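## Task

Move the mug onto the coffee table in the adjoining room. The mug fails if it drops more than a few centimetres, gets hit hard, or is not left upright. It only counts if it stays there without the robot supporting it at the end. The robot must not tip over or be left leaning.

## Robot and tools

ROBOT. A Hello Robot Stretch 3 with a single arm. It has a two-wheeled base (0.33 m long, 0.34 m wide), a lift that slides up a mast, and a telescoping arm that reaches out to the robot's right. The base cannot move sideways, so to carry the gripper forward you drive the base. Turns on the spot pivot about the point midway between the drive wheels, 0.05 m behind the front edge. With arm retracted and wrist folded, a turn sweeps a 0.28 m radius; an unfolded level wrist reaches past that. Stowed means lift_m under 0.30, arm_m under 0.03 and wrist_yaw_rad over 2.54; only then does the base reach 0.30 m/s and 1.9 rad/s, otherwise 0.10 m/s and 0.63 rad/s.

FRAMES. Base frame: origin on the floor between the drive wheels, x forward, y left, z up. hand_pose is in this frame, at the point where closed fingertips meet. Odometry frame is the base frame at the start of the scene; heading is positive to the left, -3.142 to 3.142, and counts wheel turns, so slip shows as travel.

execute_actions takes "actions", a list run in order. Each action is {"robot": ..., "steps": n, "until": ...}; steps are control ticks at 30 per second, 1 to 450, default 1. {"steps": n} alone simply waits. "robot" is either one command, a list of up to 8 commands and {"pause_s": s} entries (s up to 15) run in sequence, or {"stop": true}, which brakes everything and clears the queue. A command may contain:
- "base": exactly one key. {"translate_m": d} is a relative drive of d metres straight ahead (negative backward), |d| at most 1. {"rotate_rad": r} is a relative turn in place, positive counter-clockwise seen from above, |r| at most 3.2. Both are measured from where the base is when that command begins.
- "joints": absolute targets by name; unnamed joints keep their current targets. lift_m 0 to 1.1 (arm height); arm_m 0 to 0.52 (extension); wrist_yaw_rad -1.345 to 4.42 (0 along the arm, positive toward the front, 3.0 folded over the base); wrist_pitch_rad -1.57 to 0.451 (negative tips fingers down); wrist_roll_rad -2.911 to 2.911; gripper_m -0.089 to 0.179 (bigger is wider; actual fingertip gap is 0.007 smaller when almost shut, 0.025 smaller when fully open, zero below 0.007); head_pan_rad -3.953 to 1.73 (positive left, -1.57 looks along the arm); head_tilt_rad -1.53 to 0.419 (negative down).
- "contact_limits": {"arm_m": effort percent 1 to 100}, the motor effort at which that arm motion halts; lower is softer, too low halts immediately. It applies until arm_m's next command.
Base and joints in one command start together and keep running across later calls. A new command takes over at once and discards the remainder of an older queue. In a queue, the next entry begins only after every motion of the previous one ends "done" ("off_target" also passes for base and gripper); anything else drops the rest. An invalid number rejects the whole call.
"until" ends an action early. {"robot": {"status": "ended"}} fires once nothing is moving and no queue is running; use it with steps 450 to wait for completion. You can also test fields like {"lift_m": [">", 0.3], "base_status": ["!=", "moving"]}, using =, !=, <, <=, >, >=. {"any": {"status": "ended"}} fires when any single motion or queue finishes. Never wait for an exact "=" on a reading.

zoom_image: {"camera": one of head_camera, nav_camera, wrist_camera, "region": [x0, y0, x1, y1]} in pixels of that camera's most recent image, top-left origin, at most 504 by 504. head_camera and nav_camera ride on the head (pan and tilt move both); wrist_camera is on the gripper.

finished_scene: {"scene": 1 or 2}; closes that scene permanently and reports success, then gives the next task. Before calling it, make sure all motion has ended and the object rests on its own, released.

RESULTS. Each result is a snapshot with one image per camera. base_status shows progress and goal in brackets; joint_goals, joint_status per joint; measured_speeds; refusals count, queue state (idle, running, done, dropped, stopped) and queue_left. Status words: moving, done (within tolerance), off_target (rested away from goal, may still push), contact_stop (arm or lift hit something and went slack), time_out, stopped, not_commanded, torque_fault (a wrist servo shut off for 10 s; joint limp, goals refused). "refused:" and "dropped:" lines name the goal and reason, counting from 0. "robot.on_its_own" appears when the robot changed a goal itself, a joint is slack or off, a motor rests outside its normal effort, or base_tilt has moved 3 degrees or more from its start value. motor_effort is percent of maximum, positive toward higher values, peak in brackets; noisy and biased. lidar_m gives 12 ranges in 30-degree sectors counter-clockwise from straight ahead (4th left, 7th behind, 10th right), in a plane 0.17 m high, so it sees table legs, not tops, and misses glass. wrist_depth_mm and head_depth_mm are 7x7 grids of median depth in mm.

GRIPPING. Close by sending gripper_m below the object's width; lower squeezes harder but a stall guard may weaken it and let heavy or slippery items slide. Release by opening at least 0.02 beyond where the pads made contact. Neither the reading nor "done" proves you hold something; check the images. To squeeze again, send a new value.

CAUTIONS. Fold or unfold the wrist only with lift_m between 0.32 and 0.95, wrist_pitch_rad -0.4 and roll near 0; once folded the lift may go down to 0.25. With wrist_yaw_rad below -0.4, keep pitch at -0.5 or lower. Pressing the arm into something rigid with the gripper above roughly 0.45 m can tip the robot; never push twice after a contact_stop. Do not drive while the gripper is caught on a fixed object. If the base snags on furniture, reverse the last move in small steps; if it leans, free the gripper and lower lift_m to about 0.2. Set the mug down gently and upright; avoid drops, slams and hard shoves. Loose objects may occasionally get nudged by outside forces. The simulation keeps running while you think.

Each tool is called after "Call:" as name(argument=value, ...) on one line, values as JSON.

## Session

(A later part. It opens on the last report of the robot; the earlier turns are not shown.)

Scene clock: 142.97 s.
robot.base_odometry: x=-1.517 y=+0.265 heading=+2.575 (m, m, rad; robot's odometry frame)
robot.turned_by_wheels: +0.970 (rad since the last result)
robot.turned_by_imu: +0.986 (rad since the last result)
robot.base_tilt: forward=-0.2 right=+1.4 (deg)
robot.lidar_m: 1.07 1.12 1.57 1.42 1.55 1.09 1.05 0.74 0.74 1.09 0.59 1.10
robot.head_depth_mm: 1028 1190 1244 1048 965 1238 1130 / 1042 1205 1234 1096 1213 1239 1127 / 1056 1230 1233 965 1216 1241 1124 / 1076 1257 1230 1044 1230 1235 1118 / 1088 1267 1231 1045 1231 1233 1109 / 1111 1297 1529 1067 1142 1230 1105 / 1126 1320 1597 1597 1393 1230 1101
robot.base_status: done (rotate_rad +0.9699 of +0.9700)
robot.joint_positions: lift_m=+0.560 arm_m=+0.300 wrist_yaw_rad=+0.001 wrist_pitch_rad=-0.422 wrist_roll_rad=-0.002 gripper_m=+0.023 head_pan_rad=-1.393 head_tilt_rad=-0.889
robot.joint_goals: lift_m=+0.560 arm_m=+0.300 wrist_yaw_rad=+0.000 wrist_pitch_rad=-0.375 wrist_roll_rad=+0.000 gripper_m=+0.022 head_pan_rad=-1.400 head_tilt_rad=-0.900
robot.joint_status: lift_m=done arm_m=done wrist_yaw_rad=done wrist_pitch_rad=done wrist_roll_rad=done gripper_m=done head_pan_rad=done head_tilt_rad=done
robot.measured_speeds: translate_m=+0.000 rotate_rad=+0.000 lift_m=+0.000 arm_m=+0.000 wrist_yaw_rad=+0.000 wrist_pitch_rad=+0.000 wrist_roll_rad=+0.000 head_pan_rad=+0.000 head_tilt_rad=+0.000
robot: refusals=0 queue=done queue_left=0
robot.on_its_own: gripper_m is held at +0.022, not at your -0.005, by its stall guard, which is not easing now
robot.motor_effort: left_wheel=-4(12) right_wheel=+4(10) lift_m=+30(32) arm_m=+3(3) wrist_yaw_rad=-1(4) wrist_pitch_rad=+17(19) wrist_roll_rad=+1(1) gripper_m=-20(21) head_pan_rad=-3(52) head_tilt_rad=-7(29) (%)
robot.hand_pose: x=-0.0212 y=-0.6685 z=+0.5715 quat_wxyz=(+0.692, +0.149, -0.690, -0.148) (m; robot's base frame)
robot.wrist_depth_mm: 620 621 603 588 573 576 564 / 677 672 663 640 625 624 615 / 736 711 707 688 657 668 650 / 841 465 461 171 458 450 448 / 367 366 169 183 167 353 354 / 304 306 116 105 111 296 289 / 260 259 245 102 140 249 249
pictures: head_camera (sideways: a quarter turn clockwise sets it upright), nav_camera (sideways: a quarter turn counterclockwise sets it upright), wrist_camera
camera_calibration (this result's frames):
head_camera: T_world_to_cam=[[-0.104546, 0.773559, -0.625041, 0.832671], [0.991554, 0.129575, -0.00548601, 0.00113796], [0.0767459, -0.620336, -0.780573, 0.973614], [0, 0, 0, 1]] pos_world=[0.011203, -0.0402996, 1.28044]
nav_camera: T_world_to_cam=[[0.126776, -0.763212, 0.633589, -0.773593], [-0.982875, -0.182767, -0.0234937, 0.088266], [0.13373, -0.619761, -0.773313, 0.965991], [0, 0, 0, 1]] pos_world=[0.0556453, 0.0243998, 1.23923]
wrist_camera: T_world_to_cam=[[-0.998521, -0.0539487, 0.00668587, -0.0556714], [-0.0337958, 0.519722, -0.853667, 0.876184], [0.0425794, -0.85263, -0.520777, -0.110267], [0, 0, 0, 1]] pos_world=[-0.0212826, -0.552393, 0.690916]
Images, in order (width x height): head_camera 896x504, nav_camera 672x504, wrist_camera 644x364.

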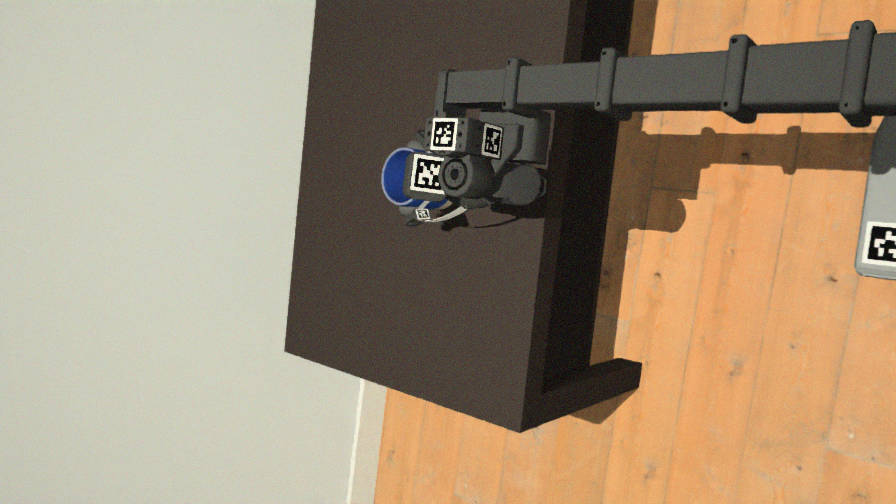

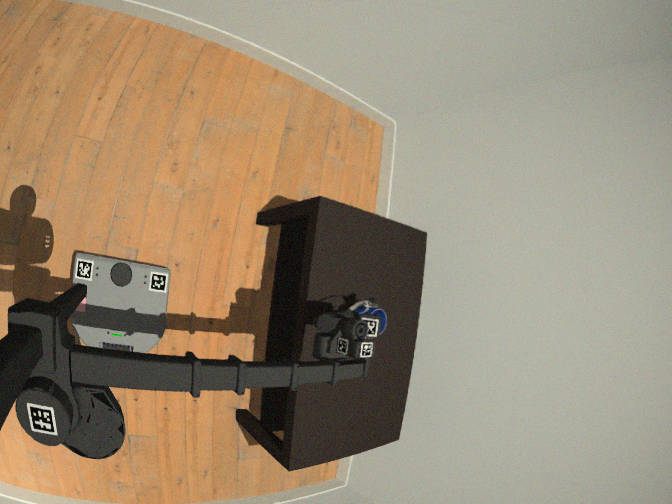

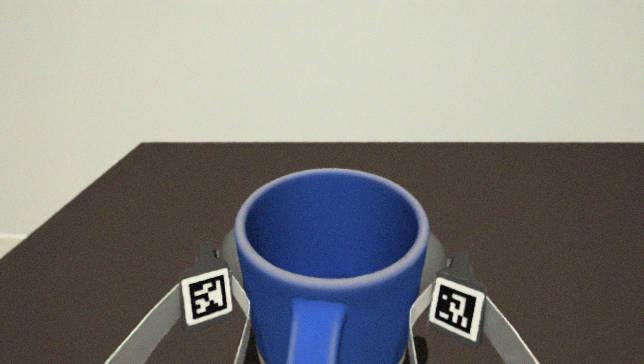

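Call:
execute_actions(actions=[{"robot":{"joints":{"arm_m":0.335,"lift_m":0.494}},"steps":200,"until":{"robot":{"status":"ended"}}}])

Scene clock: 146.50 s.
robot.base_odometry: x=-1.517 y=+0.265 heading=+2.575 (m, m, rad; robot's odometry frame)
robot.turned_by_wheels: +0.000 (rad since the last result)
robot.turned_by_imu: +0.001 (rad since the last result)
robot.base_tilt: forward=-0.2 right=+1.3 (deg)
robot.lidar_m: 1.07 1.12 1.56 1.42 1.56 1.09 1.05 0.74 0.74 1.09 0.59 1.11
robot.head_depth_mm: 1029 1183 1237 1049 968 1238 1118 / 1046 1204 1236 1071 1190 - - / 1054 1224 1235 1056 1213 1233 1125 / 1077 1244 1237 1046 1231 1233 1126 / 1096 1271 1227 1043 1232 1233 1107 / 1112 1299 1521 1061 1146 1235 1105 / 1124 1315 1595 1597 1392 1230 1106
robot.base_status: done (rotate_rad +0.9699 of +0.9700)
robot.joint_positions: lift_m=+0.494 arm_m=+0.335 wrist_yaw_rad=+0.001 wrist_pitch_rad=-0.421 wrist_roll_rad=-0.002 gripper_m=+0.023 head_pan_rad=-1.393 head_tilt_rad=-0.889
robot.joint_goals: lift_m=+0.494 arm_m=+0.335 wrist_yaw_rad=+0.000 wrist_pitch_rad=-0.375 wrist_roll_rad=+0.000 gripper_m=+0.022 head_pan_rad=-1.400 head_tilt_rad=-0.900
robot.joint_status: lift_m=done arm_m=done wrist_yaw_rad=done wrist_pitch_rad=done wrist_roll_rad=done gripper_m=done head_pan_rad=done head_tilt_rad=done
robot.measured_speeds: translate_m=+0.000 rotate_rad=+0.000 lift_m=+0.000 arm_m=+0.000 wrist_yaw_rad=+0.000 wrist_pitch_rad=+0.000 wrist_roll_rad=+0.000 head_pan_rad=+0.000 head_tilt_rad=+0.000
robot: refusals=0 queue=done queue_left=0
robot.on_its_own: gripper_m is held at +0.022, not at your -0.005, by its stall guard, which is not easing now
robot.motor_effort: left_wheel=-4(3) right_wheel=+5(4) lift_m=+22(31) arm_m=+3(3) wrist_yaw_rad=-1(0) wrist_pitch_rad=+17(17) wrist_roll_rad=+1(1) gripper_m=-20(20) head_pan_rad=-4(4) head_tilt_rad=-5(5) (%)
robot.hand_pose: x=-0.0212 y=-0.7036 z=+0.5061 quat_wxyz=(+0.692, +0.149, -0.690, -0.148) (m; robot's base frame)
robot.wrist_depth_mm: 574 581 577 557 560 538 529 / 645 631 621 611 599 583 566 / 702 462 454 453 441 441 440 / 343 338 336 170 325 328 318 / 268 265 168 184 167 261 257 / 222 220 116 105 110 214 214 / 187 189 178 102 140 180 181
pictures: head_camera (sideways: a quarter turn clockwise sets it upright), nav_camera (sideways: a quarter turn counterclockwise sets it upright), wrist_camera
camera_calibration (this result's frames):
head_camera: T_world_to_cam=[[-0.104546, 0.773559, -0.625041, 0.83267], [0.991554, 0.129575, -0.00548602, 0.00113796], [0.076746, -0.620336, -0.780573, 0.973614], [0, 0, 0, 1]] pos_world=[0.011203, -0.0402996, 1.28044]
nav_camera: T_world_to_cam=[[0.126776, -0.763212, 0.633589, -0.773593], [-0.982875, -0.182768, -0.0234937, 0.088266], [0.13373, -0.619761, -0.773313, 0.965991], [0, 0, 0, 1]] pos_world=[0.0556453, 0.0243998, 1.23923]
wrist_camera: T_world_to_cam=[[-0.998521, -0.0539447, 0.00672133, -0.0571418], [-0.033795, 0.51914, -0.854021, 0.838345], [0.0425806, -0.852985, -0.520196, -0.174796], [0, 0, 0, 1]] pos_world=[-0.0212826, -0.587399, 0.62542]
Images, in order (width x height): head_camera 896x504, nav_camera 672x504, wrist_camera 644x364.

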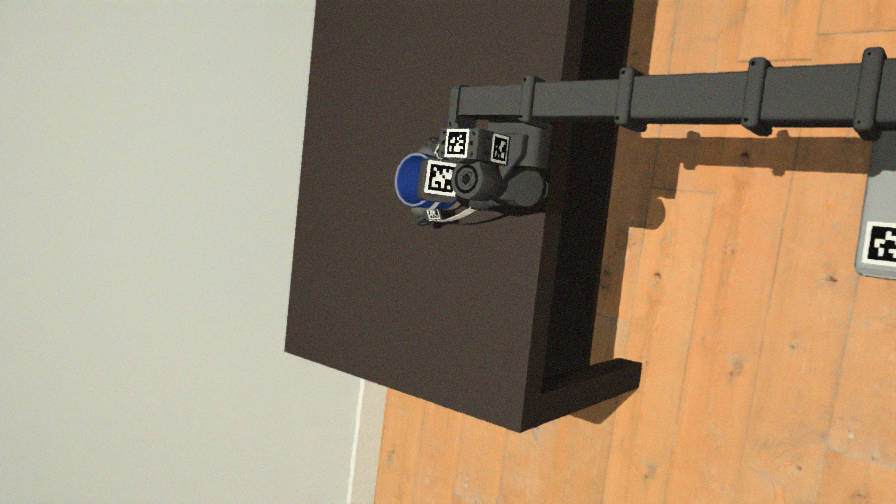

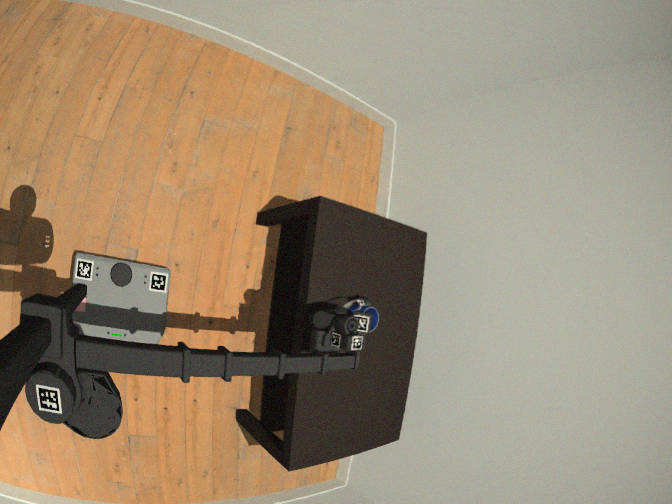

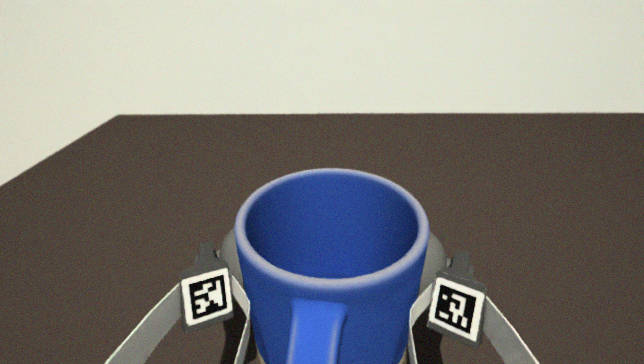

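Call:
execute_actions(actions=[{"robot":[{"joints":{"lift_m":0.486}},{"joints":{"gripper_m":0.16}},{"joints":{"arm_m":0.2,"lift_m":0.5}}],"steps":250,"until":{"robot":{"status":"ended"}}}])

Scene clock: 152.20 s.
robot.base_odometry: x=-1.517 y=+0.265 heading=+2.575 (m, m, rad; robot's odometry frame)
robot.turned_by_wheels: +0.000 (rad since the last result)
robot.turned_by_imu: +0.002 (rad since the last result)
robot.base_tilt: forward=-0.1 right=+1.4 (deg)
robot.lidar_m: 1.07 1.12 1.57 1.41 1.55 1.09 1.06 0.74 0.74 1.08 0.59 1.11
robot.head_depth_mm: 1031 1188 1240 1052 969 1239 1116 / 1046 1206 1230 1050 958 - - / 1059 1231 1234 1024 - 1240 1122 / 1076 1250 1222 1044 1231 1229 1126 / 1093 1272 1225 1043 1234 1233 1105 / 1109 1301 1530 1064 1147 1235 1104 / 1126 1323 1590 1606 1387 1229 1105
robot.base_status: done (rotate_rad +0.9699 of +0.9700)
robot.joint_positions: lift_m=+0.500 arm_m=+0.200 wrist_yaw_rad=+0.001 wrist_pitch_rad=-0.395 wrist_roll_rad=-0.002 gripper_m=+0.160 head_pan_rad=-1.393 head_tilt_rad=-0.889
robot.joint_goals: lift_m=+0.500 arm_m=+0.200 wrist_yaw_rad=+0.000 wrist_pitch_rad=-0.375 wrist_roll_rad=+0.000 gripper_m=+0.160 head_pan_rad=-1.400 head_tilt_rad=-0.900
robot.joint_status: lift_m=done arm_m=done wrist_yaw_rad=done wrist_pitch_rad=done wrist_roll_rad=done gripper_m=done head_pan_rad=done head_tilt_rad=done
robot.measured_speeds: translate_m=+0.000 rotate_rad=+0.000 lift_m=+0.000 arm_m=+0.000 wrist_yaw_rad=+0.000 wrist_pitch_rad=+0.000 wrist_roll_rad=+0.000 head_pan_rad=+0.000 head_tilt_rad=+0.000
robot: refusals=0 queue=done queue_left=0
robot.motor_effort: left_wheel=-3(3) right_wheel=+4(4) lift_m=+30(31) arm_m=-3(3) wrist_yaw_rad=-3(2) wrist_pitch_rad=+7(17) wrist_roll_rad=+1(1) gripper_m=+0(83) head_pan_rad=-4(5) head_tilt_rad=-6(6) (%)
robot.hand_pose: x=-0.0212 y=-0.5726 z=+0.5176 quat_wxyz=(+0.694, +0.140, -0.692, -0.139) (m; robot's base frame)
robot.wrist_depth_mm: 707 700 708 661 676 642 646 / 767 771 748 746 702 712 702 / 881 523 518 307 491 504 498 / 374 370 372 247 358 360 359 / 293 304 290 268 287 285 278 / 242 - 237 234 232 231 230 / 206 194 198 200 198 190 198
pictures: head_camera (sideways: a quarter turn clockwise sets it upright), nav_camera (sideways: a quarter turn counterclockwise sets it upright), wrist_camera
camera_calibration (this result's frames):
head_camera: T_world_to_cam=[[-0.104546, 0.773559, -0.625041, 0.83267], [0.991554, 0.129575, -0.00548602, 0.00113797], [0.076746, -0.620336, -0.780573, 0.973614], [0, 0, 0, 1]] pos_world=[0.011203, -0.0402996, 1.28044]
nav_camera: T_world_to_cam=[[0.126776, -0.763212, 0.633589, -0.773593], [-0.982875, -0.182768, -0.0234937, 0.088266], [0.13373, -0.619761, -0.773313, 0.965991], [0, 0, 0, 1]] pos_world=[0.0556453, 0.0243998, 1.23923]
wrist_camera: T_world_to_cam=[[-0.998521, -0.0537564, 0.00807912, -0.0507415], [-0.0337664, 0.496882, -0.867161, 0.774211], [0.0426011, -0.866152, -0.497962, -0.0761037], [0, 0, 0, 1]] pos_world=[-0.021282, -0.453337, 0.633879]
Images, in order (width x height): head_camera 896x504, nav_camera 672x504, wrist_camera 644x364.

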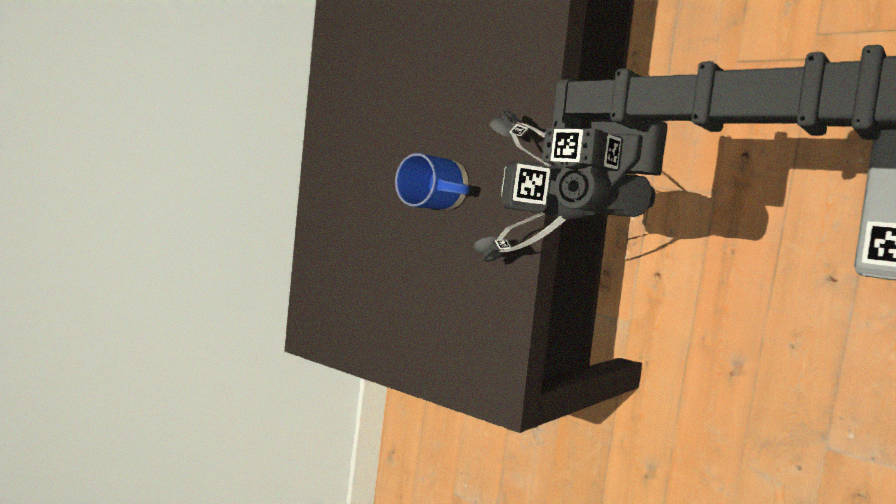

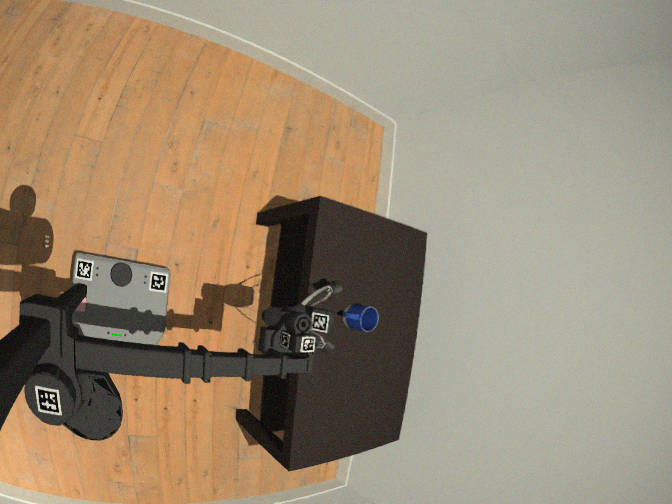

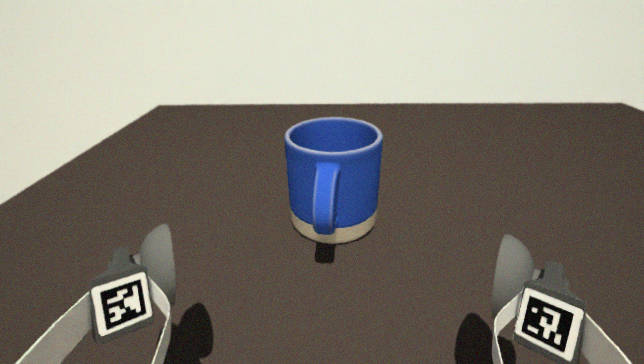

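Call:
finished_scene(scene=2)

The scene is finished: the task was done.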